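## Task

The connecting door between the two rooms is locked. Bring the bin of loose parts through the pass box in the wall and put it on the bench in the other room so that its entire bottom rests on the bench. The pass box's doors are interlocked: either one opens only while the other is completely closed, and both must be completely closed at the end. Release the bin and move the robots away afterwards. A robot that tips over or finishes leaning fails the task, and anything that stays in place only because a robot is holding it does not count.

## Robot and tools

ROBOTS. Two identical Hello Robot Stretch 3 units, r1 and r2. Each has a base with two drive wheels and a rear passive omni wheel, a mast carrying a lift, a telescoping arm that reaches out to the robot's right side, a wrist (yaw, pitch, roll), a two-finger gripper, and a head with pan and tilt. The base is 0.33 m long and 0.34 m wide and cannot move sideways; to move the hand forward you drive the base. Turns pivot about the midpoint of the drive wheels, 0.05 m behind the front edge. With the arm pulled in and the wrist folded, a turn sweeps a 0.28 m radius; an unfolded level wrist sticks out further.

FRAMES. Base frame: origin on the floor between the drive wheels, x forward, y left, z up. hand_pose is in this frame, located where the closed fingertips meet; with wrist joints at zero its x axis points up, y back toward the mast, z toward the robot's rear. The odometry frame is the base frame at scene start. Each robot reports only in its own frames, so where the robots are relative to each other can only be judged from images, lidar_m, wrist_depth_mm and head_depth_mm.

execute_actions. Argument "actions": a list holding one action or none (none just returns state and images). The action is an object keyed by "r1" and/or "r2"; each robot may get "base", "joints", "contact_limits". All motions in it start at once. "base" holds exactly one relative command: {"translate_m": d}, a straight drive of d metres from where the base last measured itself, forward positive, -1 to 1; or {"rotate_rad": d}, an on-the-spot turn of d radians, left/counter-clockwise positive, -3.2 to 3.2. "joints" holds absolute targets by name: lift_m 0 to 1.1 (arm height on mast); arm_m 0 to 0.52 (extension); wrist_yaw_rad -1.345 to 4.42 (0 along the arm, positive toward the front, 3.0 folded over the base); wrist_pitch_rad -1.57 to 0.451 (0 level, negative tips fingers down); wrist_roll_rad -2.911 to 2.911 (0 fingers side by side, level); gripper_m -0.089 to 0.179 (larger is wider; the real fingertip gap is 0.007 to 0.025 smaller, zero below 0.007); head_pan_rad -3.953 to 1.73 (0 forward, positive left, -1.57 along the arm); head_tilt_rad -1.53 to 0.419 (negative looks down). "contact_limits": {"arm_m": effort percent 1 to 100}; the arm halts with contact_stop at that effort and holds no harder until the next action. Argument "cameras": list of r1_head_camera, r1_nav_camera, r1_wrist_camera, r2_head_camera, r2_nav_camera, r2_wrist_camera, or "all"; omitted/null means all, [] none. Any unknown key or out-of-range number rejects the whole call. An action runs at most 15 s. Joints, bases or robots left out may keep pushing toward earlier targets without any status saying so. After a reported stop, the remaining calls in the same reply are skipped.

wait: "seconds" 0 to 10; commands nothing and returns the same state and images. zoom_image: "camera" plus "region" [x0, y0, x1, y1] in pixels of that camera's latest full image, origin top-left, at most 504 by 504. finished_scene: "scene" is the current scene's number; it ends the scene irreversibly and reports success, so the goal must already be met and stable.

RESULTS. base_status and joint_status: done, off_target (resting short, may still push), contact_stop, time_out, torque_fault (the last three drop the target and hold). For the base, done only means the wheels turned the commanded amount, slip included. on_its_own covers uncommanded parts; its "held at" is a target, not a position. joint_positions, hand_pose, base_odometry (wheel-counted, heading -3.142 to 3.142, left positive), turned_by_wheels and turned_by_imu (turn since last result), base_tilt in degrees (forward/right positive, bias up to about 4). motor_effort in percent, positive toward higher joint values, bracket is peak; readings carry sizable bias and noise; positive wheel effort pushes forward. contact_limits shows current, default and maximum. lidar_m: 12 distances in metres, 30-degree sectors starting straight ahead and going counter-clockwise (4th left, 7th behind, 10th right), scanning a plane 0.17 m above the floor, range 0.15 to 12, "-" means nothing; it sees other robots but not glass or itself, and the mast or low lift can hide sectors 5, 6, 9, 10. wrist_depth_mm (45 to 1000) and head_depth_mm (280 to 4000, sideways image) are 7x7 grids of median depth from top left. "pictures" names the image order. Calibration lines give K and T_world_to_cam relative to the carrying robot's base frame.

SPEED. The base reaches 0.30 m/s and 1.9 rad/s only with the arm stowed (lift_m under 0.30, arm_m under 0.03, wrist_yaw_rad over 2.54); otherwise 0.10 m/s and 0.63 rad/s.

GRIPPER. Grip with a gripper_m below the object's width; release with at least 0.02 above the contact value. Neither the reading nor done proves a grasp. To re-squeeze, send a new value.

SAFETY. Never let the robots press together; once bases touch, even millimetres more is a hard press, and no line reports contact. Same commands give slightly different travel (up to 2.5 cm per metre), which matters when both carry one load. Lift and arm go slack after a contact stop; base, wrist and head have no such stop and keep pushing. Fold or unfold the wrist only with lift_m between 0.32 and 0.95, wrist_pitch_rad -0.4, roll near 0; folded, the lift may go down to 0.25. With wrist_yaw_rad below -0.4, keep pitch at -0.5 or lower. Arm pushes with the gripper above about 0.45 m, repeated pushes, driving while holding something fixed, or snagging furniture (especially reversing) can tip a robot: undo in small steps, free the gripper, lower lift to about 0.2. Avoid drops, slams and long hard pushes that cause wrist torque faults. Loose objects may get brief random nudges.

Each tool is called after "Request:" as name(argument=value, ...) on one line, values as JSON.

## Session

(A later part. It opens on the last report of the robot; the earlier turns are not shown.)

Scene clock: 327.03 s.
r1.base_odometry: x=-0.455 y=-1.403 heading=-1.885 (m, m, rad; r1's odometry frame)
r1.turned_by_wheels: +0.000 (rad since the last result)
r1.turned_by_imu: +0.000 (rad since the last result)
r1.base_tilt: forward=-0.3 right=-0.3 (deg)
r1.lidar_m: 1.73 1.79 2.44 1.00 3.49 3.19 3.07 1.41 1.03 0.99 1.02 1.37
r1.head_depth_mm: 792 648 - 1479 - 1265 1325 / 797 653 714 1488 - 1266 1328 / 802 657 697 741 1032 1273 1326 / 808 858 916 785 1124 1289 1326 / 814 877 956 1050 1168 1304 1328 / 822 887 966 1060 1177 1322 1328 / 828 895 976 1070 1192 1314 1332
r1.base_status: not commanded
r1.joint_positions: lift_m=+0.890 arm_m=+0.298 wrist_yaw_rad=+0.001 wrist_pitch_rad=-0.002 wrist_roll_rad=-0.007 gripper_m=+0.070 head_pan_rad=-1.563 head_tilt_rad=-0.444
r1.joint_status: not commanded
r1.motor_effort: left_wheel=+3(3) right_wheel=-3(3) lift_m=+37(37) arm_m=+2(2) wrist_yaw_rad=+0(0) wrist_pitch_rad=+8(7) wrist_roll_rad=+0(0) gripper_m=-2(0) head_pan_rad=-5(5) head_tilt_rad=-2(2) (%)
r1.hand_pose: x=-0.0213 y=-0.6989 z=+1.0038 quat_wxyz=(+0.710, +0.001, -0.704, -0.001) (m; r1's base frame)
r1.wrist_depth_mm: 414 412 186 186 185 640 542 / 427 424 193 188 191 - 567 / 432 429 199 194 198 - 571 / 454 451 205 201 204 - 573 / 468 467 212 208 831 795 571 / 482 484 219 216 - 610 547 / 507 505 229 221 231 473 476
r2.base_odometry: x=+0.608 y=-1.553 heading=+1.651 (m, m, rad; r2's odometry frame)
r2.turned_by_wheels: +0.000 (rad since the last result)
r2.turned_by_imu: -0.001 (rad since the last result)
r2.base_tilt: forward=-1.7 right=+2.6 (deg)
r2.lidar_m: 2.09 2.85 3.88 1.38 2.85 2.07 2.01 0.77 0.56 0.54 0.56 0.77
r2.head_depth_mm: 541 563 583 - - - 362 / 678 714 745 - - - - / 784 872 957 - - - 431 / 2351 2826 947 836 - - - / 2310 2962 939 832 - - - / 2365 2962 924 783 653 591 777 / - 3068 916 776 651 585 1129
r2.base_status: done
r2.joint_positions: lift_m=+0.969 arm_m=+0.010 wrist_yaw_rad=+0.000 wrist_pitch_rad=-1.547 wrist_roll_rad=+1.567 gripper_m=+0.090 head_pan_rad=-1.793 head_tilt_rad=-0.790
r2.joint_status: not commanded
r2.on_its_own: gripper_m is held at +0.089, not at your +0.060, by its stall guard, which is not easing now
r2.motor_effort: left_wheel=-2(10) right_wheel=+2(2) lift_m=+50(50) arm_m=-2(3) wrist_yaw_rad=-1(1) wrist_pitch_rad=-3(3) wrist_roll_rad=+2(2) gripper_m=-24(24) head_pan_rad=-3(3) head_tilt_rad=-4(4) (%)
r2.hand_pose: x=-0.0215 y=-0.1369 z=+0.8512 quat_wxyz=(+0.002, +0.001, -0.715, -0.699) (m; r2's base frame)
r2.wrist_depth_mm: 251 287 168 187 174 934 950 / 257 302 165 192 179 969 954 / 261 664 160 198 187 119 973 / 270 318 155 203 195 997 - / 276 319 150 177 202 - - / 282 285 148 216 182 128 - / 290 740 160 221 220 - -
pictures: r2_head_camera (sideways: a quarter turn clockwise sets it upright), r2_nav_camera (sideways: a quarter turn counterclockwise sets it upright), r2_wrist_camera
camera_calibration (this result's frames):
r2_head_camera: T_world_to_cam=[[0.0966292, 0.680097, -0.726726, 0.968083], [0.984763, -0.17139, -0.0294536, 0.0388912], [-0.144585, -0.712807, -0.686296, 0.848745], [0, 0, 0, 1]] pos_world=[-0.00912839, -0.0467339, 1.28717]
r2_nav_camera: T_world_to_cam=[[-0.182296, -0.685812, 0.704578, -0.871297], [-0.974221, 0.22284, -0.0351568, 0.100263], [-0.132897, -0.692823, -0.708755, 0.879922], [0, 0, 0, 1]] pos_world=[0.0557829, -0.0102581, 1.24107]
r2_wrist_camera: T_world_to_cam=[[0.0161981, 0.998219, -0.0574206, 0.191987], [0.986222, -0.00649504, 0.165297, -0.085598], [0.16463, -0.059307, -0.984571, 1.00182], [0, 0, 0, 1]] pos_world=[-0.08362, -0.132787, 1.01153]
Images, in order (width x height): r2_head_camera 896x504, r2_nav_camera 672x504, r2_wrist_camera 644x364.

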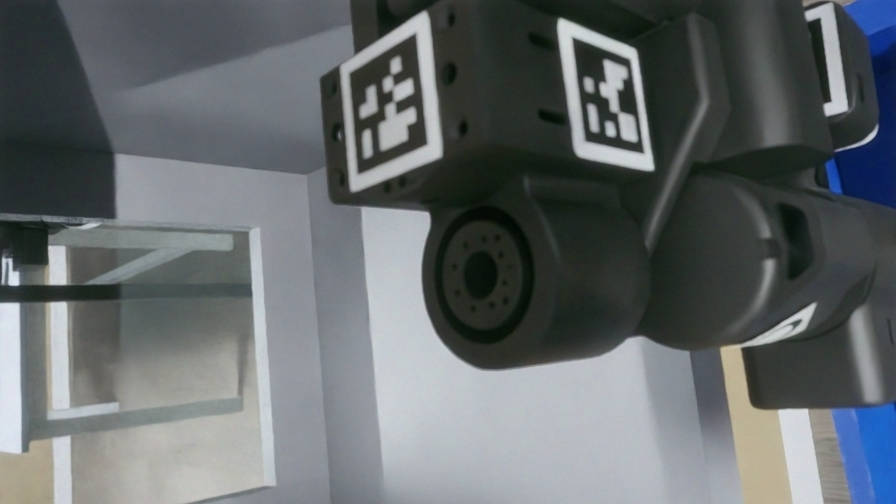

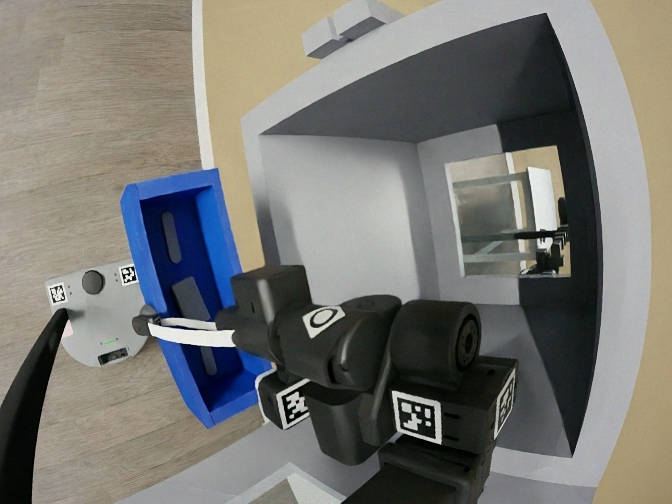

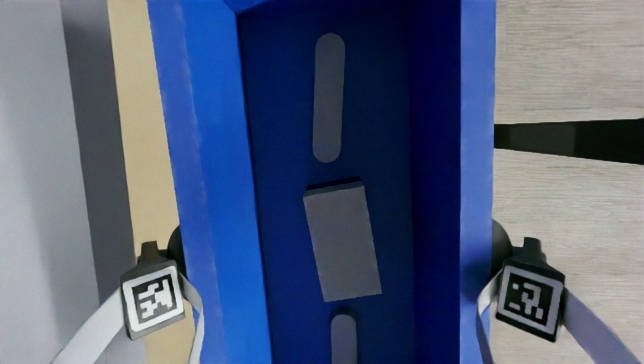

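Request:
execute_actions(actions=[{"r2":{"joints":{"arm_m":0.515,"lift_m":0.96,"head_pan_rad":-1.57,"head_tilt_rad":-0.6},"contact_limits":{"arm_m":14}}}], cameras=["r2_wrist_camera","r2_nav_camera"])

Scene clock: 336.90 s.
r1.base_odometry: x=-0.455 y=-1.403 heading=-1.885 (m, m, rad; r1's odometry frame)
r1.turned_by_wheels: +0.000 (rad since the last result)
r1.turned_by_imu: -0.001 (rad since the last result)
r1.base_tilt: forward=-0.2 right=-0.3 (deg)
r1.lidar_m: 1.72 1.79 2.44 1.00 3.48 3.17 3.07 1.41 1.03 0.99 1.02 1.36
r1.head_depth_mm: 792 647 922 1100 - 1269 1333 / 797 652 714 1109 - 1265 1336 / 802 658 698 743 1033 1281 1329 / 809 856 917 784 1129 1292 1329 / 815 879 959 1054 1167 1308 1331 / 820 887 966 1060 1178 1319 1328 / 826 895 976 1075 1183 1319 1330
r1.base_status: not commanded
r1.joint_positions: lift_m=+0.890 arm_m=+0.298 wrist_yaw_rad=+0.001 wrist_pitch_rad=-0.002 wrist_roll_rad=-0.007 gripper_m=+0.070 head_pan_rad=-1.563 head_tilt_rad=-0.444
r1.joint_status: not commanded
r1.motor_effort: left_wheel=+3(3) right_wheel=-3(4) lift_m=+37(37) arm_m=+2(2) wrist_yaw_rad=+0(0) wrist_pitch_rad=+8(7) wrist_roll_rad=+0(0) gripper_m=-1(2) head_pan_rad=-5(5) head_tilt_rad=-2(2) (%)
r1.hand_pose: x=-0.0213 y=-0.6989 z=+1.0038 quat_wxyz=(+0.710, +0.001, -0.704, -0.001) (m; r1's base frame)
r1.wrist_depth_mm: 414 408 187 185 185 570 541 / 425 422 193 189 192 416 572 / 441 431 198 194 199 460 573 / 450 447 204 201 204 686 565 / 465 466 211 207 553 547 544 / 485 487 220 214 - 456 465 / 508 499 231 221 230 467 471
r2.base_odometry: x=+0.608 y=-1.553 heading=+1.651 (m, m, rad; r2's odometry frame)
r2.turned_by_wheels: +0.000 (rad since the last result)
r2.turned_by_imu: +0.000 (rad since the last result)
r2.base_tilt: forward=-1.7 right=+2.5 (deg)
r2.lidar_m: 2.09 2.85 3.90 1.38 2.84 2.06 2.01 0.77 0.56 0.54 0.56 0.77
r2.head_depth_mm: - 796 - 949 799 651 555 / - 1076 2905 950 713 649 559 / - - - 953 712 645 558 / - 2897 3297 962 712 644 556 / - - 3243 964 711 641 557 / - 808 879 911 759 639 562 / - 637 656 673 690 622 564
r2.base_status: not commanded
r2.joint_positions: lift_m=+0.960 arm_m=+0.515 wrist_yaw_rad=+0.000 wrist_pitch_rad=-1.547 wrist_roll_rad=+1.567 gripper_m=+0.090 head_pan_rad=-1.577 head_tilt_rad=-0.606
r2.joint_status: all done
r2.on_its_own: gripper_m is held at +0.089, not at your +0.060, by its stall guard, which is not easing now
r2.motor_effort: left_wheel=-2(2) right_wheel=+1(2) lift_m=+21(44) arm_m=+2(5) wrist_yaw_rad=-1(0) wrist_pitch_rad=-3(2) wrist_roll_rad=+2(2) gripper_m=-24(24) head_pan_rad=+3(18) head_tilt_rad=+2(17) (%)
r2.contact_limits: arm_m 14 (drawing in: default 18, maximum 29; extending or still: default 23, maximum 38)
r2.hand_pose: x=-0.0215 y=-0.6414 z=+0.8423 quat_wxyz=(+0.001, +0.001, -0.715, -0.699) (m; r2's base frame)
r2.wrist_depth_mm: 239 235 169 188 173 224 224 / 244 241 165 193 179 229 228 / 250 247 160 199 187 235 234 / 256 254 155 203 195 241 238 / 263 262 150 178 201 244 245 / 271 266 148 215 182 128 251 / 275 277 161 222 218 259 258
pictures: r2_nav_camera (sideways: a quarter turn counterclockwise sets it upright), r2_wrist_camera
camera_calibration (this result's frames):
r2_nav_camera: T_world_to_cam=[[-0.0302961, -0.567944, 0.822509, -1.02594], [-0.999382, 0.00253728, -0.035059, 0.100297], [0.0178246, -0.823063, -0.56767, 0.695478], [0, 0, 0, 1]] pos_world=[0.0567568, -0.0105094, 1.24216]
r2_wrist_camera: T_world_to_cam=[[0.0170332, 0.998196, -0.0575648, 0.695218], [0.986215, -0.00729571, 0.165306, -0.0879326], [0.164588, -0.0595869, -0.984561, 0.962937], [0, 0, 0, 1]] pos_world=[-0.0836091, -0.637227, 1.00263]
Images, in order (width x height): r2_nav_camera 672x504, r2_wrist_camera 644x364.

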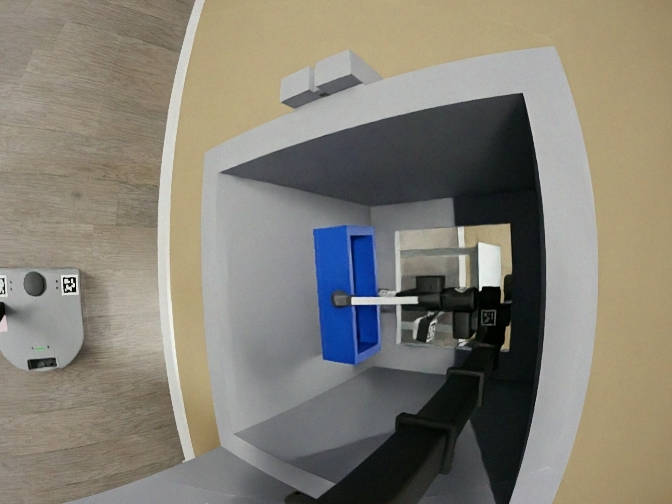

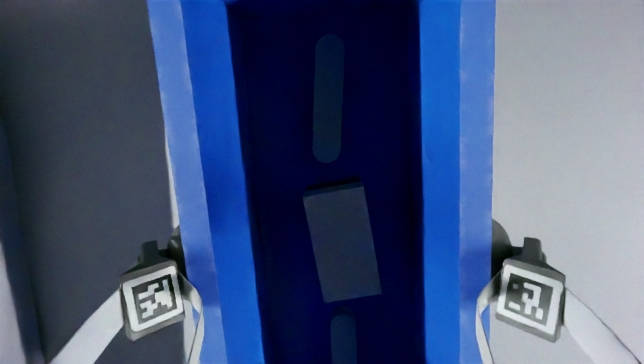

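Request:
execute_actions(actions=[{"r2":{"joints":{"lift_m":0.927}}}], cameras=[])

Request:
execute_actions(actions=[{"r2":{"joints":{"gripper_m":0.179}}}], cameras=[])

Request:
execute_actions(actions=[{"r2":{"joints":{"lift_m":0.985}}}], cameras=["r2_wrist_camera","r2_nav_camera","r1_wrist_camera"])

Scene clock: 347.37 s.
r1.base_odometry: x=-0.455 y=-1.403 heading=-1.885 (m, m, rad; r1's odometry frame)
r1.turned_by_wheels: +0.000 (rad since the last result)
r1.turned_by_imu: +0.000 (rad since the last result)
r1.base_tilt: forward=-0.3 right=-0.3 (deg)
r1.lidar_m: 1.73 1.79 2.43 1.00 3.49 3.18 3.07 1.41 1.03 0.99 1.02 1.37
r1.head_depth_mm: 792 649 930 1103 - 1268 1325 / 798 653 713 3331 - 1263 1328 / 801 658 698 744 1029 1277 1330 / 808 852 915 783 1127 1292 1331 / 813 880 958 1049 1161 1309 1332 / 822 887 965 1060 1178 1320 1326 / 825 891 976 1068 1185 1322 1327
r1.base_status: not commanded
r1.joint_positions: lift_m=+0.890 arm_m=+0.298 wrist_yaw_rad=+0.001 wrist_pitch_rad=-0.002 wrist_roll_rad=-0.007 gripper_m=+0.070 head_pan_rad=-1.563 head_tilt_rad=-0.444
r1.joint_status: not commanded
r1.motor_effort: left_wheel=+3(3) right_wheel=-3(4) lift_m=+37(37) arm_m=+2(2) wrist_yaw_rad=+0(0) wrist_pitch_rad=+7(8) wrist_roll_rad=+0(0) gripper_m=+0(0) head_pan_rad=-5(5) head_tilt_rad=-2(2) (%)
r1.hand_pose: x=-0.0213 y=-0.6989 z=+1.0038 quat_wxyz=(+0.710, +0.001, -0.704, -0.001) (m; r1's base frame)
r1.wrist_depth_mm: 410 406 187 185 185 634 551 / 427 423 192 189 191 430 569 / 437 437 199 195 198 462 571 / 456 451 204 200 206 475 565 / 467 462 211 208 571 728 563 / 481 489 220 215 - 454 515 / 507 508 230 223 229 469 470
r2.base_odometry: x=+0.608 y=-1.553 heading=+1.651 (m, m, rad; r2's odometry frame)
r2.turned_by_wheels: +0.000 (rad since the last result)
r2.turned_by_imu: +0.000 (rad since the last result)
r2.base_tilt: forward=-1.7 right=+2.5 (deg)
r2.lidar_m: 2.09 2.85 3.87 1.38 2.86 2.06 2.01 0.77 0.56 0.54 0.56 0.77
r2.head_depth_mm: - 808 853 - 787 652 556 / - 1122 2931 970 725 648 560 / - 2607 - 970 724 648 559 / - 2860 3278 972 725 643 558 / - - 3194 966 722 642 557 / - 811 876 929 756 640 561 / - 636 655 671 691 622 564
r2.base_status: not commanded
r2.joint_positions: lift_m=+0.927 arm_m=+0.515 wrist_yaw_rad=+0.000 wrist_pitch_rad=-1.547 wrist_roll_rad=+1.567 gripper_m=+0.090 head_pan_rad=-1.577 head_tilt_rad=-0.606
r2.joint_status: all done
r2.on_its_own: gripper_m is held at +0.089, not at your +0.060, by its stall guard, which is not easing now
r2.motor_effort: left_wheel=-2(3) right_wheel=+1(2) lift_m=+19(21) arm_m=+2(2) wrist_yaw_rad=-1(1) wrist_pitch_rad=-3(3) wrist_roll_rad=+2(2) gripper_m=-24(24) head_pan_rad=+2(3) head_tilt_rad=+3(3) (%)
r2.hand_pose: x=-0.0215 y=-0.6414 z=+0.8094 quat_wxyz=(+0.001, +0.001, -0.715, -0.699) (m; r2's base frame)
r2.wrist_depth_mm: 207 204 167 189 175 194 193 / 211 208 164 194 182 198 198 / 217 214 159 198 189 202 202 / 221 219 154 202 197 208 207 / 229 226 149 177 203 168 213 / 234 232 155 214 183 126 217 / 240 239 160 220 217 226 224
pictures: none
No camera images: the call's "cameras" was empty. Leave "cameras" out to get every camera's image.

Scene clock: 348.77 s.
r1.base_odometry: x=-0.455 y=-1.403 heading=-1.885 (m, m, rad; r1's odometry frame)
r1.turned_by_wheels: +0.000 (rad since the last result)
r1.turned_by_imu: +0.000 (rad since the last result)
r1.base_tilt: forward=-0.3 right=-0.3 (deg)
r1.lidar_m: 1.73 1.79 2.44 1.00 3.50 3.19 3.07 1.41 1.02 0.99 1.02 1.37
r1.head_depth_mm: 792 648 924 1104 - 1273 1323 / 796 651 711 3353 - 1264 1333 / 802 657 699 741 1033 1278 1328 / 809 855 918 781 1127 1288 1330 / 814 882 961 1050 1166 1303 1327 / 822 888 969 1062 1178 1321 1334 / 826 893 975 1072 1184 1319 1330
r1.base_status: not commanded
r1.joint_positions: lift_m=+0.890 arm_m=+0.298 wrist_yaw_rad=+0.001 wrist_pitch_rad=-0.002 wrist_roll_rad=-0.007 gripper_m=+0.070 head_pan_rad=-1.563 head_tilt_rad=-0.444
r1.joint_status: not commanded
r1.motor_effort: left_wheel=+3(3) right_wheel=-4(4) lift_m=+37(37) arm_m=+2(2) wrist_yaw_rad=+0(0) wrist_pitch_rad=+8(8) wrist_roll_rad=+0(0) gripper_m=+0(1) head_pan_rad=-5(5) head_tilt_rad=-3(2) (%)
r1.hand_pose: x=-0.0213 y=-0.6989 z=+1.0038 quat_wxyz=(+0.710, +0.001, -0.704, -0.001) (m; r1's base frame)
r1.wrist_depth_mm: 407 413 186 185 186 633 550 / 424 427 192 188 193 428 578 / 434 427 199 195 198 469 563 / 454 456 204 201 205 476 575 / 469 463 211 207 587 699 560 / 482 492 219 214 - 462 507 / 506 497 229 224 229 466 479
r2.base_odometry: x=+0.608 y=-1.553 heading=+1.651 (m, m, rad; r2's odometry frame)
r2.turned_by_wheels: +0.000 (rad since the last result)
r2.turned_by_imu: +0.000 (rad since the last result)
r2.base_tilt: forward=-1.7 right=+2.5 (deg)
r2.lidar_m: 2.09 2.85 3.89 1.38 2.85 2.07 2.01 0.77 0.56 0.54 0.56 0.77
r2.head_depth_mm: - 807 851 - 785 651 556 / - 1120 2926 971 727 649 559 / - 2628 - 973 725 645 558 / - 2871 3306 971 725 643 557 / - - 3194 968 724 642 556 / - 810 876 929 758 640 561 / - 637 655 673 689 623 565
r2.base_status: not commanded
r2.joint_positions: lift_m=+0.927 arm_m=+0.515 wrist_yaw_rad=+0.000 wrist_pitch_rad=-1.549 wrist_roll_rad=+1.570 gripper_m=+0.179 head_pan_rad=-1.577 head_tilt_rad=-0.606
r2.joint_status: all done
r2.motor_effort: left_wheel=-3(3) right_wheel=+2(1) lift_m=+19(19) arm_m=+2(2) wrist_yaw_rad=+0(0) wrist_pitch_rad=-2(3) wrist_roll_rad=+1(2) gripper_m=-1(97) head_pan_rad=+3(3) head_tilt_rad=+3(3) (%)
r2.hand_pose: x=-0.0215 y=-0.6410 z=+0.8095 quat_wxyz=(+0.001, +0.000, -0.715, -0.700) (m; r2's base frame)
r2.wrist_depth_mm: 207 204 166 191 172 194 193 / 211 209 165 194 179 199 198 / 216 213 161 199 186 204 203 / 223 220 156 203 195 208 208 / 228 225 151 177 202 213 211 / 233 231 147 214 180 218 - / - 239 160 219 216 225 224
pictures: none
No camera images: the call's "cameras" was empty. Leave "cameras" out to get every camera's image.

Scene clock: 350.13 s.
r1.base_odometry: x=-0.455 y=-1.403 heading=-1.885 (m, m, rad; r1's odometry frame)
r1.turned_by_wheels: +0.000 (rad since the last result)
r1.turned_by_imu: +0.000 (rad since the last result)
r1.base_tilt: forward=-0.3 right=-0.3 (deg)
r1.lidar_m: 1.73 1.79 2.45 1.00 3.49 3.19 3.06 1.41 1.03 0.99 1.02 1.36
r1.head_depth_mm: 790 648 948 1114 - 1271 1331 / 798 651 712 3358 - 1258 1334 / 805 655 698 740 1029 1276 1332 / 808 854 916 783 1121 1292 1331 / 814 881 955 1050 1161 1309 1329 / 821 888 968 1064 1179 1315 1330 / 829 896 975 1071 1185 1314 1330
r1.base_status: not commanded
r1.joint_positions: lift_m=+0.890 arm_m=+0.298 wrist_yaw_rad=+0.001 wrist_pitch_rad=-0.002 wrist_roll_rad=-0.007 gripper_m=+0.070 head_pan_rad=-1.563 head_tilt_rad=-0.444
r1.joint_status: not commanded
r1.motor_effort: left_wheel=+3(3) right_wheel=-4(3) lift_m=+37(37) arm_m=+2(2) wrist_yaw_rad=+0(0) wrist_pitch_rad=+8(7) wrist_roll_rad=+0(0) gripper_m=+0(0) head_pan_rad=-5(5) head_tilt_rad=-3(3) (%)
r1.hand_pose: x=-0.0213 y=-0.6989 z=+1.0038 quat_wxyz=(+0.710, +0.001, -0.704, -0.001) (m; r1's base frame)
r1.wrist_depth_mm: 411 415 187 185 186 410 543 / 426 426 193 188 192 421 570 / 441 431 199 194 198 465 564 / 448 445 204 201 205 703 568 / 466 462 212 208 586 745 567 / 495 483 221 215 - 462 503 / 503 500 231 223 230 465 475
r2.base_odometry: x=+0.608 y=-1.553 heading=+1.651 (m, m, rad; r2's odometry frame)
r2.turned_by_wheels: +0.000 (rad since the last result)
r2.turned_by_imu: +0.000 (rad since the last result)
r2.base_tilt: forward=-1.8 right=+2.4 (deg)
r2.lidar_m: 2.09 2.85 3.88 1.38 2.85 2.05 2.00 0.77 0.56 0.54 0.56 0.77
r2.head_depth_mm: - 786 - 935 799 651 558 / - - 2941 970 727 649 560 / - - 2891 969 727 645 559 / - 2879 2964 975 724 644 557 / - - 3208 970 725 642 558 / - 810 876 925 756 639 561 / - 637 655 672 691 623 563
r2.base_status: not commanded
r2.joint_positions: lift_m=+0.984 arm_m=+0.515 wrist_yaw_rad=+0.000 wrist_pitch_rad=-1.549 wrist_roll_rad=+1.570 gripper_m=+0.179 head_pan_rad=-1.577 head_tilt_rad=-0.606
r2.joint_status: all done
r2.motor_effort: left_wheel=-3(3) right_wheel=+1(1) lift_m=+46(47) arm_m=+2(2) wrist_yaw_rad=+0(0) wrist_pitch_rad=-2(2) wrist_roll_rad=+0(1) gripper_m=-1(1) head_pan_rad=+3(3) head_tilt_rad=+2(4) (%)
r2.hand_pose: x=-0.0215 y=-0.6410 z=+0.8664 quat_wxyz=(+0.001, +0.000, -0.715, -0.700) (m; r2's base frame)
r2.wrist_depth_mm: 263 260 196 207 205 249 247 / 270 266 224 249 214 254 252 / 276 272 256 254 224 261 259 / 283 279 245 261 237 267 263 / 287 287 281 239 250 274 269 / 286 292 289 275 266 281 - / - 302 298 282 279 288 285
pictures: r1_wrist_camera, r2_nav_camera (sideways: a quarter turn counterclockwise sets it upright), r2_wrist_camera
camera_calibration (this result's frames):
r1_wrist_camera: T_world_to_cam=[[-0.998228, 0.0244048, 0.0542738, -0.0696182], [-0.0483555, 0.198919, -0.978822, 1.15025], [-0.034684, -0.979712, -0.197387, -0.319594], [0, 0, 0, 1]] pos_world=[-0.0249588, -0.540218, 1.06658]
r2_nav_camera: T_world_to_cam=[[-0.0302962, -0.567945, 0.822509, -1.02594], [-0.999382, 0.00253741, -0.035059, 0.100297], [0.0178245, -0.823063, -0.56767, 0.695478], [0, 0, 0, 1]] pos_world=[0.0567568, -0.0105094, 1.24216]
r2_wrist_camera: T_world_to_cam=[[0.0193191, 0.998265, -0.055628, 0.694558], [0.986187, -0.00987185, 0.16534, -0.093597], [0.164504, -0.0580539, -0.984667, 0.987778], [0, 0, 0, 1]] pos_world=[-0.0836073, -0.636932, 1.02674]
Images, in order (width x height): r1_wrist_camera 644x364, r2_nav_camera 672x504, r2_wrist_camera 644x364.

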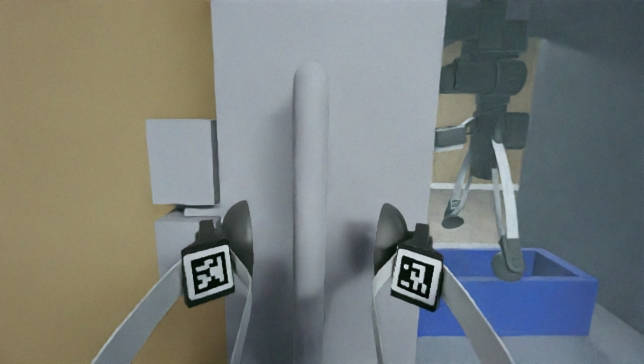

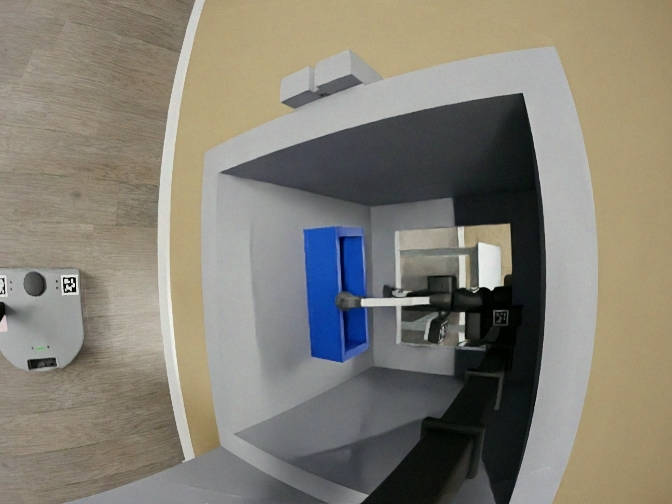

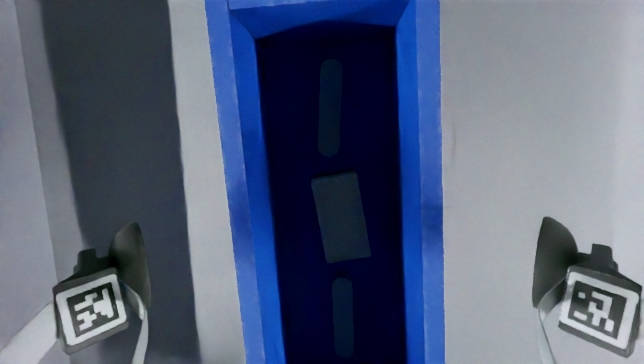

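Request:
execute_actions(actions=[{"r2":{"joints":{"lift_m":0.995,"arm_m":0.005}}}], cameras=["r2_nav_camera"])

Request:
execute_actions(actions=[{"r2":{"base":{"rotate_rad":-1.56},"joints":{"lift_m":0.8,"gripper_m":0,"wrist_roll_rad":0,"head_pan_rad":-0.6,"head_tilt_rad":-0.8}}}], cameras=[])

Request:
execute_actions(actions=[{"r2":{"base":{"translate_m":-0.41},"joints":{"lift_m":0.66,"wrist_yaw_rad":1.57}}}], cameras=["r2_nav_camera"])

Scene clock: 378.17 s.
r1.base_odometry: x=-0.455 y=-1.403 heading=-1.885 (m, m, rad; r1's odometry frame)
r1.turned_by_wheels: +0.000 (rad since the last result)
r1.turned_by_imu: +0.000 (rad since the last result)
r1.base_tilt: forward=-0.3 right=-0.3 (deg)
r1.lidar_m: 1.72 1.79 2.45 1.00 3.49 3.19 3.07 1.41 1.02 0.99 1.02 1.36
r1.head_depth_mm: 791 646 - 3359 - 1272 1326 / 798 652 712 3310 - 1257 1328 / 803 656 698 744 1032 1283 1330 / 810 855 916 784 1126 1293 1327 / 812 882 957 1049 1166 1309 1330 / 821 888 965 1061 1179 1319 1331 / 826 894 972 1072 1183 1315 1333
r1.base_status: not commanded
r1.joint_positions: lift_m=+0.890 arm_m=+0.298 wrist_yaw_rad=+0.001 wrist_pitch_rad=-0.002 wrist_roll_rad=-0.007 gripper_m=+0.070 head_pan_rad=-1.563 head_tilt_rad=-0.444
r1.joint_status: not commanded
r1.motor_effort: left_wheel=+3(3) right_wheel=-3(3) lift_m=+37(37) arm_m=+2(2) wrist_yaw_rad=+0(0) wrist_pitch_rad=+7(8) wrist_roll_rad=+0(0) gripper_m=+0(0) head_pan_rad=-5(5) head_tilt_rad=-3(2) (%)
r1.hand_pose: x=-0.0213 y=-0.6989 z=+1.0038 quat_wxyz=(+0.710, +0.001, -0.704, -0.001) (m; r1's base frame)
r1.wrist_depth_mm: 408 409 186 185 186 649 540 / 423 425 191 189 192 - 578 / 443 428 200 194 197 - 566 / 451 453 204 202 205 - 554 / 471 466 211 207 799 785 572 / 481 479 220 214 - 463 508 / 498 498 229 224 228 466 467
r2.base_odometry: x=+0.608 y=-1.553 heading=+1.651 (m, m, rad; r2's odometry frame)
r2.turned_by_wheels: +0.000 (rad since the last result)
r2.turned_by_imu: +0.000 (rad since the last result)
r2.base_tilt: forward=-1.7 right=+2.5 (deg)
r2.lidar_m: 2.09 2.85 3.86 1.38 2.86 2.06 2.01 0.77 0.56 0.54 0.56 0.77
r2.head_depth_mm: - 807 868 950 - - - / - 1644 3079 969 - - - / - - 3227 972 - - - / - 2907 3245 975 727 644 557 / - - 3171 969 725 642 558 / - 809 876 927 757 640 562 / - 638 654 673 692 622 564
r2.base_status: not commanded
r2.joint_positions: lift_m=+0.994 arm_m=+0.005 wrist_yaw_rad=+0.000 wrist_pitch_rad=-1.549 wrist_roll_rad=+1.570 gripper_m=+0.179 head_pan_rad=-1.577 head_tilt_rad=-0.606
r2.joint_status: all done
r2.motor_effort: left_wheel=-3(3) right_wheel=+1(2) lift_m=+45(46) arm_m=-3(4) wrist_yaw_rad=-1(1) wrist_pitch_rad=-2(2) wrist_roll_rad=+1(0) gripper_m=-1(0) head_pan_rad=+2(3) head_tilt_rad=+3(3) (%)
r2.hand_pose: x=-0.0215 y=-0.1314 z=+0.8764 quat_wxyz=(+0.001, +0.000, -0.715, -0.700) (m; r2's base frame)
r2.wrist_depth_mm: 275 730 - - 987 974 971 / 280 713 - - - 991 992 / 287 717 - - - - - / 296 716 - - - - - / 303 771 - - - - - / 311 818 - - - - - / 320 369 - - - - -
pictures: r2_nav_camera (sideways: a quarter turn counterclockwise sets it upright)
camera_calibration (this result's frames):
r2_nav_camera: T_world_to_cam=[[-0.0302305, -0.567788, 0.822619, -1.02608], [-0.999382, 0.00241682, -0.0350583, 0.100297], [0.0179175, -0.823171, -0.567511, 0.69527], [0, 0, 0, 1]] pos_world=[0.0567579, -0.0105152, 1.24217]
Images, in order (width x height): r2_nav_camera 672x504.

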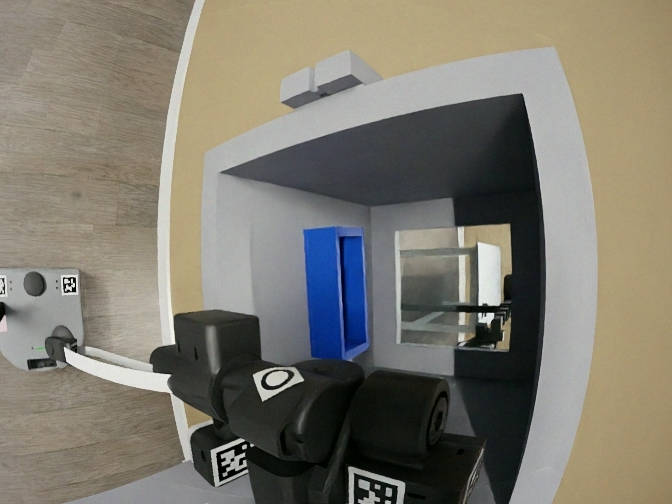

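Scene clock: 381.70 s.
r1.base_odometry: x=-0.455 y=-1.403 heading=-1.885 (m, m, rad; r1's odometry frame)
r1.turned_by_wheels: +0.000 (rad since the last result)
r1.turned_by_imu: +0.000 (rad since the last result)
r1.base_tilt: forward=-0.3 right=-0.3 (deg)
r1.lidar_m: 1.73 1.79 2.44 1.00 3.49 3.20 3.05 1.41 1.02 0.99 1.02 1.37
r1.head_depth_mm: 793 647 - 1781 - 1268 1328 / 799 653 711 3350 - 1263 1327 / 803 658 698 742 1033 1275 1333 / 807 855 918 785 1126 1289 1326 / 818 879 955 1052 1165 1308 1340 / 821 890 966 1062 1177 1318 1333 / 826 894 974 1070 1182 1317 1334
r1.base_status: not commanded
r1.joint_positions: lift_m=+0.890 arm_m=+0.298 wrist_yaw_rad=+0.001 wrist_pitch_rad=-0.002 wrist_roll_rad=-0.007 gripper_m=+0.070 head_pan_rad=-1.563 head_tilt_rad=-0.444
r1.joint_status: not commanded
r1.motor_effort: left_wheel=+3(3) right_wheel=-3(4) lift_m=+37(37) arm_m=+2(2) wrist_yaw_rad=+0(0) wrist_pitch_rad=+8(8) wrist_roll_rad=+0(0) gripper_m=-1(0) head_pan_rad=-5(5) head_tilt_rad=-2(3) (%)
r1.hand_pose: x=-0.0213 y=-0.6989 z=+1.0038 quat_wxyz=(+0.710, +0.001, -0.704, -0.001) (m; r1's base frame)
r1.wrist_depth_mm: 410 409 187 186 185 657 538 / 426 424 192 189 192 - 574 / 436 434 199 194 198 - 562 / 457 453 204 201 205 - 567 / 462 462 212 208 804 790 573 / 478 485 220 214 - 466 510 / 507 503 229 224 230 467 472
r2.base_odometry: x=+0.608 y=-1.553 heading=+0.091 (m, m, rad; r2's odometry frame)
r2.turned_by_wheels: -1.560 (rad since the last result)
r2.turned_by_imu: -1.572 (rad since the last result)
r2.base_tilt: forward=-1.8 right=+2.5 (deg)
r2.lidar_m: 0.54 0.56 0.77 2.14 2.85 3.90 1.38 2.84 2.06 2.01 0.77 0.56
r2.head_depth_mm: 358 392 429 472 528 593 1195 / 350 403 466 532 609 1337 1188 / 373 411 466 538 650 1327 1191 / 429 480 548 634 657 1261 1187 / 504 577 675 749 655 1118 1184 / 612 723 879 782 654 596 1160 / 747 845 922 714 652 573 1104
r2.base_status: done
r2.joint_positions: lift_m=+0.801 arm_m=+0.005 wrist_yaw_rad=+0.000 wrist_pitch_rad=-1.550 wrist_roll_rad=+0.004 gripper_m=+0.000 head_pan_rad=-0.607 head_tilt_rad=-0.790
r2.joint_status: all done
r2.motor_effort: left_wheel=+3(10) right_wheel=-4(8) lift_m=+17(41) arm_m=-3(2) wrist_yaw_rad=-1(1) wrist_pitch_rad=-2(2) wrist_roll_rad=-2(3) gripper_m=-4(98) head_pan_rad=+3(36) head_tilt_rad=-4(19) (%)
r2.hand_pose: x=-0.0216 y=-0.1315 z=+0.6826 quat_wxyz=(+0.504, +0.494, -0.506, -0.496) (m; r2's base frame)
r2.wrist_depth_mm: 686 810 816 821 794 793 782 / 692 845 826 829 818 821 802 / 682 852 852 832 838 833 822 / 694 889 877 875 - 838 838 / 682 896 898 - - 872 854 / 684 924 914 - 913 879 879 / 665 945 938 923 930 910 920
pictures: none
No camera images: the call's "cameras" was empty. Leave "cameras" out to get every camera's image.

Scene clock: 387.20 s.
r1.base_odometry: x=-0.455 y=-1.403 heading=-1.885 (m, m, rad; r1's odometry frame)
r1.turned_by_wheels: +0.000 (rad since the last result)
r1.turned_by_imu: +0.000 (rad since the last result)
r1.base_tilt: forward=-0.3 right=-0.3 (deg)
r1.lidar_m: 1.73 1.79 2.44 1.00 3.49 3.15 3.06 1.41 1.02 0.98 1.02 1.37
r1.head_depth_mm: 792 648 - 3372 - 1268 1335 / 799 653 713 2689 - 1263 1325 / 805 657 699 740 1033 1279 1332 / 808 854 921 783 1128 1293 1331 / 816 881 961 1053 1169 1306 1328 / 823 889 967 1058 1175 1318 1333 / 824 895 976 1073 1184 1322 1333
r1.base_status: not commanded
r1.joint_positions: lift_m=+0.890 arm_m=+0.298 wrist_yaw_rad=+0.001 wrist_pitch_rad=-0.002 wrist_roll_rad=-0.007 gripper_m=+0.070 head_pan_rad=-1.563 head_tilt_rad=-0.444
r1.joint_status: not commanded
r1.motor_effort: left_wheel=+3(3) right_wheel=-3(4) lift_m=+37(37) arm_m=+2(2) wrist_yaw_rad=+0(0) wrist_pitch_rad=+8(8) wrist_roll_rad=+0(0) gripper_m=-1(1) head_pan_rad=-5(5) head_tilt_rad=-2(2) (%)
r1.hand_pose: x=-0.0213 y=-0.6989 z=+1.0038 quat_wxyz=(+0.710, +0.001, -0.704, -0.001) (m; r1's base frame)
r1.wrist_depth_mm: 411 411 187 185 186 646 549 / 424 419 192 189 192 - 567 / 437 431 199 194 199 - 566 / 454 447 204 201 206 - 568 / 473 462 211 207 810 795 556 / 484 480 221 216 - 465 507 / 497 503 229 222 231 469 471
r2.base_odometry: x=+0.200 y=-1.590 heading=+0.091 (m, m, rad; r2's odometry frame)
r2.turned_by_wheels: +0.000 (rad since the last result)
r2.turned_by_imu: -0.001 (rad since the last result)
r2.base_tilt: forward=-1.7 right=+2.4 (deg)
r2.lidar_m: 0.95 0.99 1.36 2.75 2.85 3.46 0.97 2.84 2.06 1.97 1.32 0.99
r2.head_depth_mm: 391 1351 1596 546 567 1287 1192 / 1070 1242 1465 1682 655 1362 1200 / 1029 1186 1365 711 1519 1360 1196 / 945 1091 1230 803 1579 1353 1185 / 619 710 828 1375 1532 1347 1182 / 670 762 887 1273 1471 1347 1184 / 771 956 962 1185 1379 1342 1184
r2.base_status: done
r2.joint_positions: lift_m=+0.661 arm_m=+0.005 wrist_yaw_rad=+1.568 wrist_pitch_rad=-1.550 wrist_roll_rad=+0.003 gripper_m=+0.000 head_pan_rad=-0.607 head_tilt_rad=-0.790
r2.joint_status: all done
r2.motor_effort: left_wheel=+4(5) right_wheel=-3(8) lift_m=+17(17) arm_m=-2(3) wrist_yaw_rad=+1(1) wrist_pitch_rad=-2(2) wrist_roll_rad=-1(2) gripper_m=-4(4) head_pan_rad=+3(3) head_tilt_rad=-4(4) (%)
r2.hand_pose: x=-0.0403 y=-0.1504 z=+0.5426 quat_wxyz=(+0.707, +0.707, -0.009, +0.005) (m; r2's base frame)
r2.wrist_depth_mm: 684 683 675 663 663 653 655 / 702 696 681 682 673 674 677 / 714 711 - 699 696 689 677 / 734 715 - - 707 704 692 / - 753 - - 714 717 708 / 779 773 780 - 744 738 737 / 792 785 785 796 769 763 753
pictures: r2_nav_camera (sideways: a quarter turn counterclockwise sets it upright)
camera_calibration (this result's frames):
r2_nav_camera: T_world_to_cam=[[0.567222, -0.426469, 0.704544, -0.875825], [-0.572313, -0.819281, -0.0351567, 0.097811], [0.592213, -0.383278, -0.708789, 0.875542], [0, 0, 0, 1]] pos_world=[0.0342589, 0.0421984, 1.24107]
Images, in order (width x height): r2_nav_camera 672x504.

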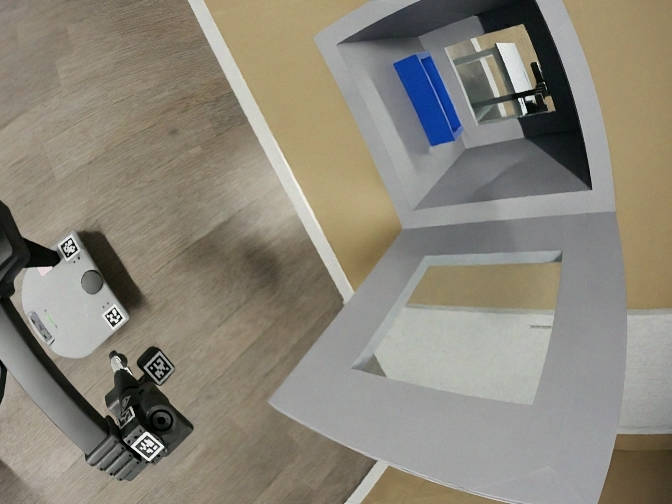

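Request:
execute_actions(actions=[{"r2":{"joints":{"arm_m":0.36,"wrist_pitch_rad":-1.2}}}], cameras=[])

Request:
execute_actions(actions=[{"r2":{"base":{"translate_m":0.02},"joints":{"wrist_pitch_rad":0.02,"head_pan_rad":-0.9}}}], cameras=["r2_nav_camera"])

Request:
execute_actions(actions=[{"r2":{"joints":{"arm_m":0.005,"wrist_yaw_rad":1.8},"contact_limits":{"arm_m":12}}}], cameras=["r2_nav_camera"])

Scene clock: 401.13 s.
r1.base_odometry: x=-0.455 y=-1.403 heading=-1.885 (m, m, rad; r1's odometry frame)
r1.turned_by_wheels: +0.000 (rad since the last result)
r1.turned_by_imu: +0.000 (rad since the last result)
r1.base_tilt: forward=-0.3 right=-0.4 (deg)
r1.lidar_m: 1.73 1.79 2.43 1.00 3.49 3.20 3.07 1.41 1.02 0.98 1.02 1.37
r1.head_depth_mm: 790 646 - 3348 - 1277 1332 / 799 652 711 2694 - 1260 1330 / 803 657 699 744 1035 1275 1328 / 808 855 917 782 1124 1296 1331 / 814 879 959 1052 1166 1303 1330 / 822 890 968 1060 1176 1319 1328 / 829 895 976 1072 1186 1321 1334
r1.base_status: not commanded
r1.joint_positions: lift_m=+0.890 arm_m=+0.298 wrist_yaw_rad=+0.001 wrist_pitch_rad=-0.002 wrist_roll_rad=-0.007 gripper_m=+0.070 head_pan_rad=-1.563 head_tilt_rad=-0.444
r1.joint_status: not commanded
r1.motor_effort: left_wheel=+3(3) right_wheel=-3(4) lift_m=+37(37) arm_m=+2(2) wrist_yaw_rad=+0(0) wrist_pitch_rad=+7(8) wrist_roll_rad=+0(0) gripper_m=+0(1) head_pan_rad=-4(5) head_tilt_rad=-2(2) (%)
r1.hand_pose: x=-0.0213 y=-0.6989 z=+1.0038 quat_wxyz=(+0.710, +0.001, -0.704, -0.001) (m; r1's base frame)
r1.wrist_depth_mm: 410 414 186 185 185 645 542 / 425 428 192 189 191 - 576 / 438 429 198 195 198 - 569 / 452 451 204 200 204 - 568 / 464 462 211 207 815 807 569 / 481 482 221 215 - 458 506 / 500 502 229 223 229 462 473
r2.base_odometry: x=+0.200 y=-1.590 heading=+0.091 (m, m, rad; r2's odometry frame)
r2.turned_by_wheels: +0.000 (rad since the last result)
r2.turned_by_imu: +0.000 (rad since the last result)
r2.base_tilt: forward=-1.6 right=+2.6 (deg)
r2.lidar_m: 0.95 0.99 1.36 2.75 2.86 3.48 0.97 2.84 2.06 1.97 1.32 0.99
r2.head_depth_mm: 391 1350 1605 545 566 1295 1200 / 1071 1239 1467 1685 655 1360 1190 / 1029 1183 1377 711 1511 1357 1191 / 945 1094 1227 802 1573 1361 1184 / 621 711 830 1368 1543 1352 1187 / 671 763 887 1273 1467 1351 1182 / 771 960 966 1183 1369 1348 1180
r2.base_status: not commanded
r2.joint_positions: lift_m=+0.661 arm_m=+0.360 wrist_yaw_rad=+1.569 wrist_pitch_rad=-1.208 wrist_roll_rad=+0.003 gripper_m=+0.000 head_pan_rad=-0.607 head_tilt_rad=-0.790
r2.joint_status: all done
r2.motor_effort: left_wheel=+4(4) right_wheel=-3(3) lift_m=+17(18) arm_m=+2(1) wrist_yaw_rad=+1(1) wrist_pitch_rad=+2(2) wrist_roll_rad=-1(1) gripper_m=-4(4) head_pan_rad=+2(3) head_tilt_rad=-4(3) (%)
r2.hand_pose: x=+0.0471 y=-0.5050 z=+0.5512 quat_wxyz=(+0.696, +0.695, -0.129, +0.126) (m; r2's base frame)
r2.wrist_depth_mm: 850 851 825 833 798 799 783 / 832 823 805 794 769 763 761 / 807 772 779 763 758 750 743 / 788 760 742 740 727 718 716 / 758 738 734 722 713 699 692 / - - 720 - 699 676 663 / - - 684 681 668 670 663
pictures: none
No camera images: the call's "cameras" was empty. Leave "cameras" out to get every camera's image.

Scene clock: 403.00 s.
r1.base_odometry: x=-0.455 y=-1.403 heading=-1.885 (m, m, rad; r1's odometry frame)
r1.turned_by_wheels: +0.000 (rad since the last result)
r1.turned_by_imu: +0.000 (rad since the last result)
r1.base_tilt: forward=-0.3 right=-0.3 (deg)
r1.lidar_m: 1.73 1.78 2.44 1.00 3.49 3.20 3.06 1.41 1.02 0.99 1.02 1.37
r1.head_depth_mm: 793 649 - 3355 - 1270 1336 / 798 652 713 3282 - 1262 1334 / 802 657 699 740 1036 1278 1334 / 808 853 921 784 1125 1299 1330 / 814 878 958 1053 1166 1308 1326 / 817 890 968 1064 1174 1322 1329 / 827 894 975 1076 1189 1325 1327
r1.base_status: not commanded
r1.joint_positions: lift_m=+0.890 arm_m=+0.298 wrist_yaw_rad=+0.001 wrist_pitch_rad=-0.002 wrist_roll_rad=-0.007 gripper_m=+0.070 head_pan_rad=-1.563 head_tilt_rad=-0.444
r1.joint_status: not commanded
r1.motor_effort: left_wheel=+4(3) right_wheel=-4(4) lift_m=+37(37) arm_m=+2(2) wrist_yaw_rad=+0(0) wrist_pitch_rad=+8(8) wrist_roll_rad=+0(0) gripper_m=-1(0) head_pan_rad=-5(5) head_tilt_rad=-2(3) (%)
r1.hand_pose: x=-0.0213 y=-0.6989 z=+1.0038 quat_wxyz=(+0.710, +0.001, -0.704, -0.001) (m; r1's base frame)
r1.wrist_depth_mm: 410 413 187 186 185 643 544 / 421 424 192 189 191 - 575 / 450 436 198 194 199 - 567 / 453 451 205 201 203 - 559 / 471 468 211 207 824 778 562 / 483 486 220 214 - 466 510 / 498 502 231 223 227 465 470
r2.base_odometry: x=+0.219 y=-1.588 heading=+0.091 (m, m, rad; r2's odometry frame)
r2.turned_by_wheels: +0.000 (rad since the last result)
r2.turned_by_imu: +0.000 (rad since the last result)
r2.base_tilt: forward=-1.7 right=+2.6 (deg)
r2.lidar_m: 0.93 0.97 1.33 2.75 2.85 3.50 0.99 2.85 2.06 1.98 1.29 0.97
r2.head_depth_mm: 318 351 390 439 540 1364 1195 / 339 376 421 478 554 1307 1194 / 362 1495 1647 539 619 1361 1193 / 388 1373 1583 1742 699 1350 1186 / 1065 1231 1403 705 1507 1349 1187 / 1005 1124 1261 747 1537 1348 1181 / 928 988 735 1228 1457 1345 1180
r2.base_status: done
r2.joint_positions: lift_m=+0.661 arm_m=+0.360 wrist_yaw_rad=+1.569 wrist_pitch_rad=-0.005 wrist_roll_rad=+0.003 gripper_m=+0.000 head_pan_rad=-0.893 head_tilt_rad=-0.790
r2.joint_status: all done
r2.motor_effort: left_wheel=+3(10) right_wheel=-4(6) lift_m=+17(17) arm_m=+2(2) wrist_yaw_rad=+0(1) wrist_pitch_rad=+8(8) wrist_roll_rad=-1(1) gripper_m=-4(4) head_pan_rad=-3(21) head_tilt_rad=-4(4) (%)
r2.hand_pose: x=+0.2348 y=-0.5052 z=+0.7740 quat_wxyz=(+0.501, +0.501, -0.500, +0.498) (m; r2's base frame)
r2.wrist_depth_mm: 136 - 628 811 820 773 766 / 135 - 833 834 821 786 790 / 134 197 531 874 852 814 813 / 133 181 368 902 873 836 829 / 132 178 359 915 902 857 844 / 130 176 948 - 937 883 871 / 129 173 - 965 943 944 912
pictures: r2_nav_camera (sideways: a quarter turn counterclockwise sets it upright)
camera_calibration (this result's frames):
r2_nav_camera: T_world_to_cam=[[0.42394, -0.569205, 0.704472, -0.874857], [-0.780172, -0.624577, -0.0351564, 0.0990786], [0.460008, -0.534705, -0.708861, 0.876442], [0, 0, 0, 1]] pos_world=[0.0450145, 0.0325468, 1.24107]
Images, in order (width x height): r2_nav_camera 672x504.

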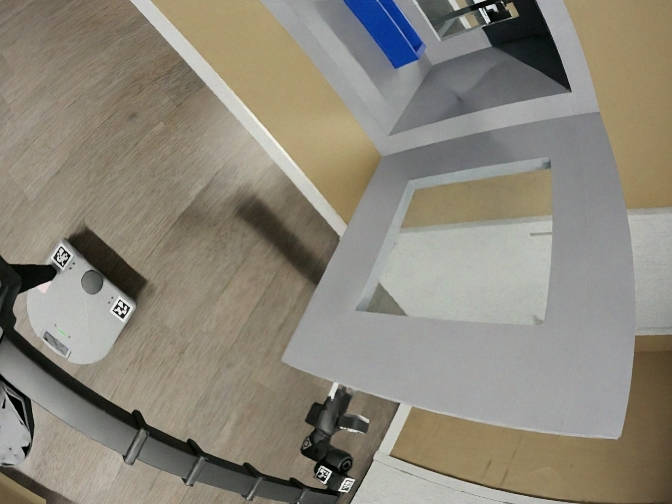

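Scene clock: 406.83 s.
r1.base_odometry: x=-0.455 y=-1.403 heading=-1.885 (m, m, rad; r1's odometry frame)
r1.turned_by_wheels: +0.000 (rad since the last result)
r1.turned_by_imu: +0.000 (rad since the last result)
r1.base_tilt: forward=-0.2 right=-0.3 (deg)
r1.lidar_m: 1.73 1.79 2.44 1.00 3.47 3.19 3.06 1.41 1.02 0.99 1.02 1.37
r1.head_depth_mm: 794 649 - 3321 - 1268 1330 / 797 652 714 3258 - 1267 1335 / 804 657 698 742 1034 1277 1328 / 808 853 914 782 1122 1292 1333 / 814 881 957 1054 1165 1307 1322 / 821 887 965 1062 1174 1323 1331 / 825 896 973 1073 1185 1313 1332
r1.base_status: not commanded
r1.joint_positions: lift_m=+0.890 arm_m=+0.298 wrist_yaw_rad=+0.001 wrist_pitch_rad=-0.002 wrist_roll_rad=-0.007 gripper_m=+0.070 head_pan_rad=-1.563 head_tilt_rad=-0.444
r1.joint_status: not commanded
r1.motor_effort: left_wheel=+3(3) right_wheel=-4(3) lift_m=+37(37) arm_m=+2(2) wrist_yaw_rad=+0(1) wrist_pitch_rad=+8(7) wrist_roll_rad=+1(0) gripper_m=+0(0) head_pan_rad=-5(5) head_tilt_rad=-3(2) (%)
r1.hand_pose: x=-0.0213 y=-0.6989 z=+1.0038 quat_wxyz=(+0.710, +0.001, -0.704, -0.001) (m; r1's base frame)
r1.wrist_depth_mm: 412 412 187 186 184 648 546 / 420 421 192 189 191 - 566 / 434 433 199 194 198 - 576 / 452 448 205 201 206 - 575 / 475 468 212 207 828 767 561 / 486 492 220 215 - 458 511 / 503 502 229 223 228 467 473
r2.base_odometry: x=+0.219 y=-1.588 heading=+0.091 (m, m, rad; r2's odometry frame)
r2.turned_by_wheels: +0.000 (rad since the last result)
r2.turned_by_imu: +0.000 (rad since the last result)
r2.base_tilt: forward=-1.7 right=+2.4 (deg)
r2.lidar_m: 0.93 0.97 1.33 2.75 2.85 3.49 0.99 2.85 2.06 1.97 1.29 0.97
r2.head_depth_mm: 1804 2054 2257 1906 1591 1367 1196 / 1525 1807 2136 1905 1588 1367 1193 / 1357 1549 1845 1898 1581 1355 1190 / 1206 1365 1584 1793 1575 1349 1190 / 1093 1228 1406 1624 1570 1348 1187 / 1021 1130 1264 1442 1538 1350 1205 / 940 1027 1140 1263 539 464 456
r2.base_status: not commanded
r2.joint_positions: lift_m=+0.661 arm_m=+0.005 wrist_yaw_rad=+1.799 wrist_pitch_rad=-0.004 wrist_roll_rad=+0.003 gripper_m=+0.000 head_pan_rad=-0.893 head_tilt_rad=-0.790
r2.joint_status: all done
r2.motor_effort: left_wheel=+2(3) right_wheel=-3(4) lift_m=+17(17) arm_m=-3(4) wrist_yaw_rad=+0(15) wrist_pitch_rad=+8(8) wrist_roll_rad=-1(1) gripper_m=-4(5) head_pan_rad=-3(3) head_tilt_rad=-4(4) (%)
r2.contact_limits: arm_m 12 (drawing in: default 18, maximum 29; extending or still: default 23, maximum 38)
r2.hand_pose: x=+0.2281 y=-0.0923 z=+0.7740 quat_wxyz=(+0.441, +0.555, -0.439, +0.552) (m; r2's base frame)
r2.wrist_depth_mm: - 995 140 172 - 643 686 / - - 142 177 - 640 689 / - - 145 180 250 379 729 / - - 147 184 247 368 730 / - - 149 180 259 412 757 / - - 153 - 301 832 791 / - - 164 195 957 856 799
pictures: r2_nav_camera (sideways: a quarter turn counterclockwise sets it upright)
camera_calibration (this result's frames):
r2_nav_camera: T_world_to_cam=[[0.423942, -0.569208, 0.704469, -0.874852], [-0.780172, -0.624577, -0.0351564, 0.0990786], [0.460006, -0.534702, -0.708864, 0.876446], [0, 0, 0, 1]] pos_world=[0.0450144, 0.032547, 1.24107]
Images, in order (width x height): r2_nav_camera 672x504.

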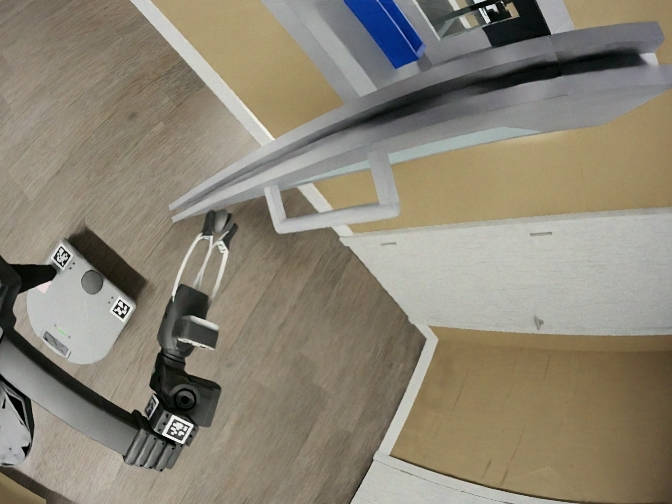

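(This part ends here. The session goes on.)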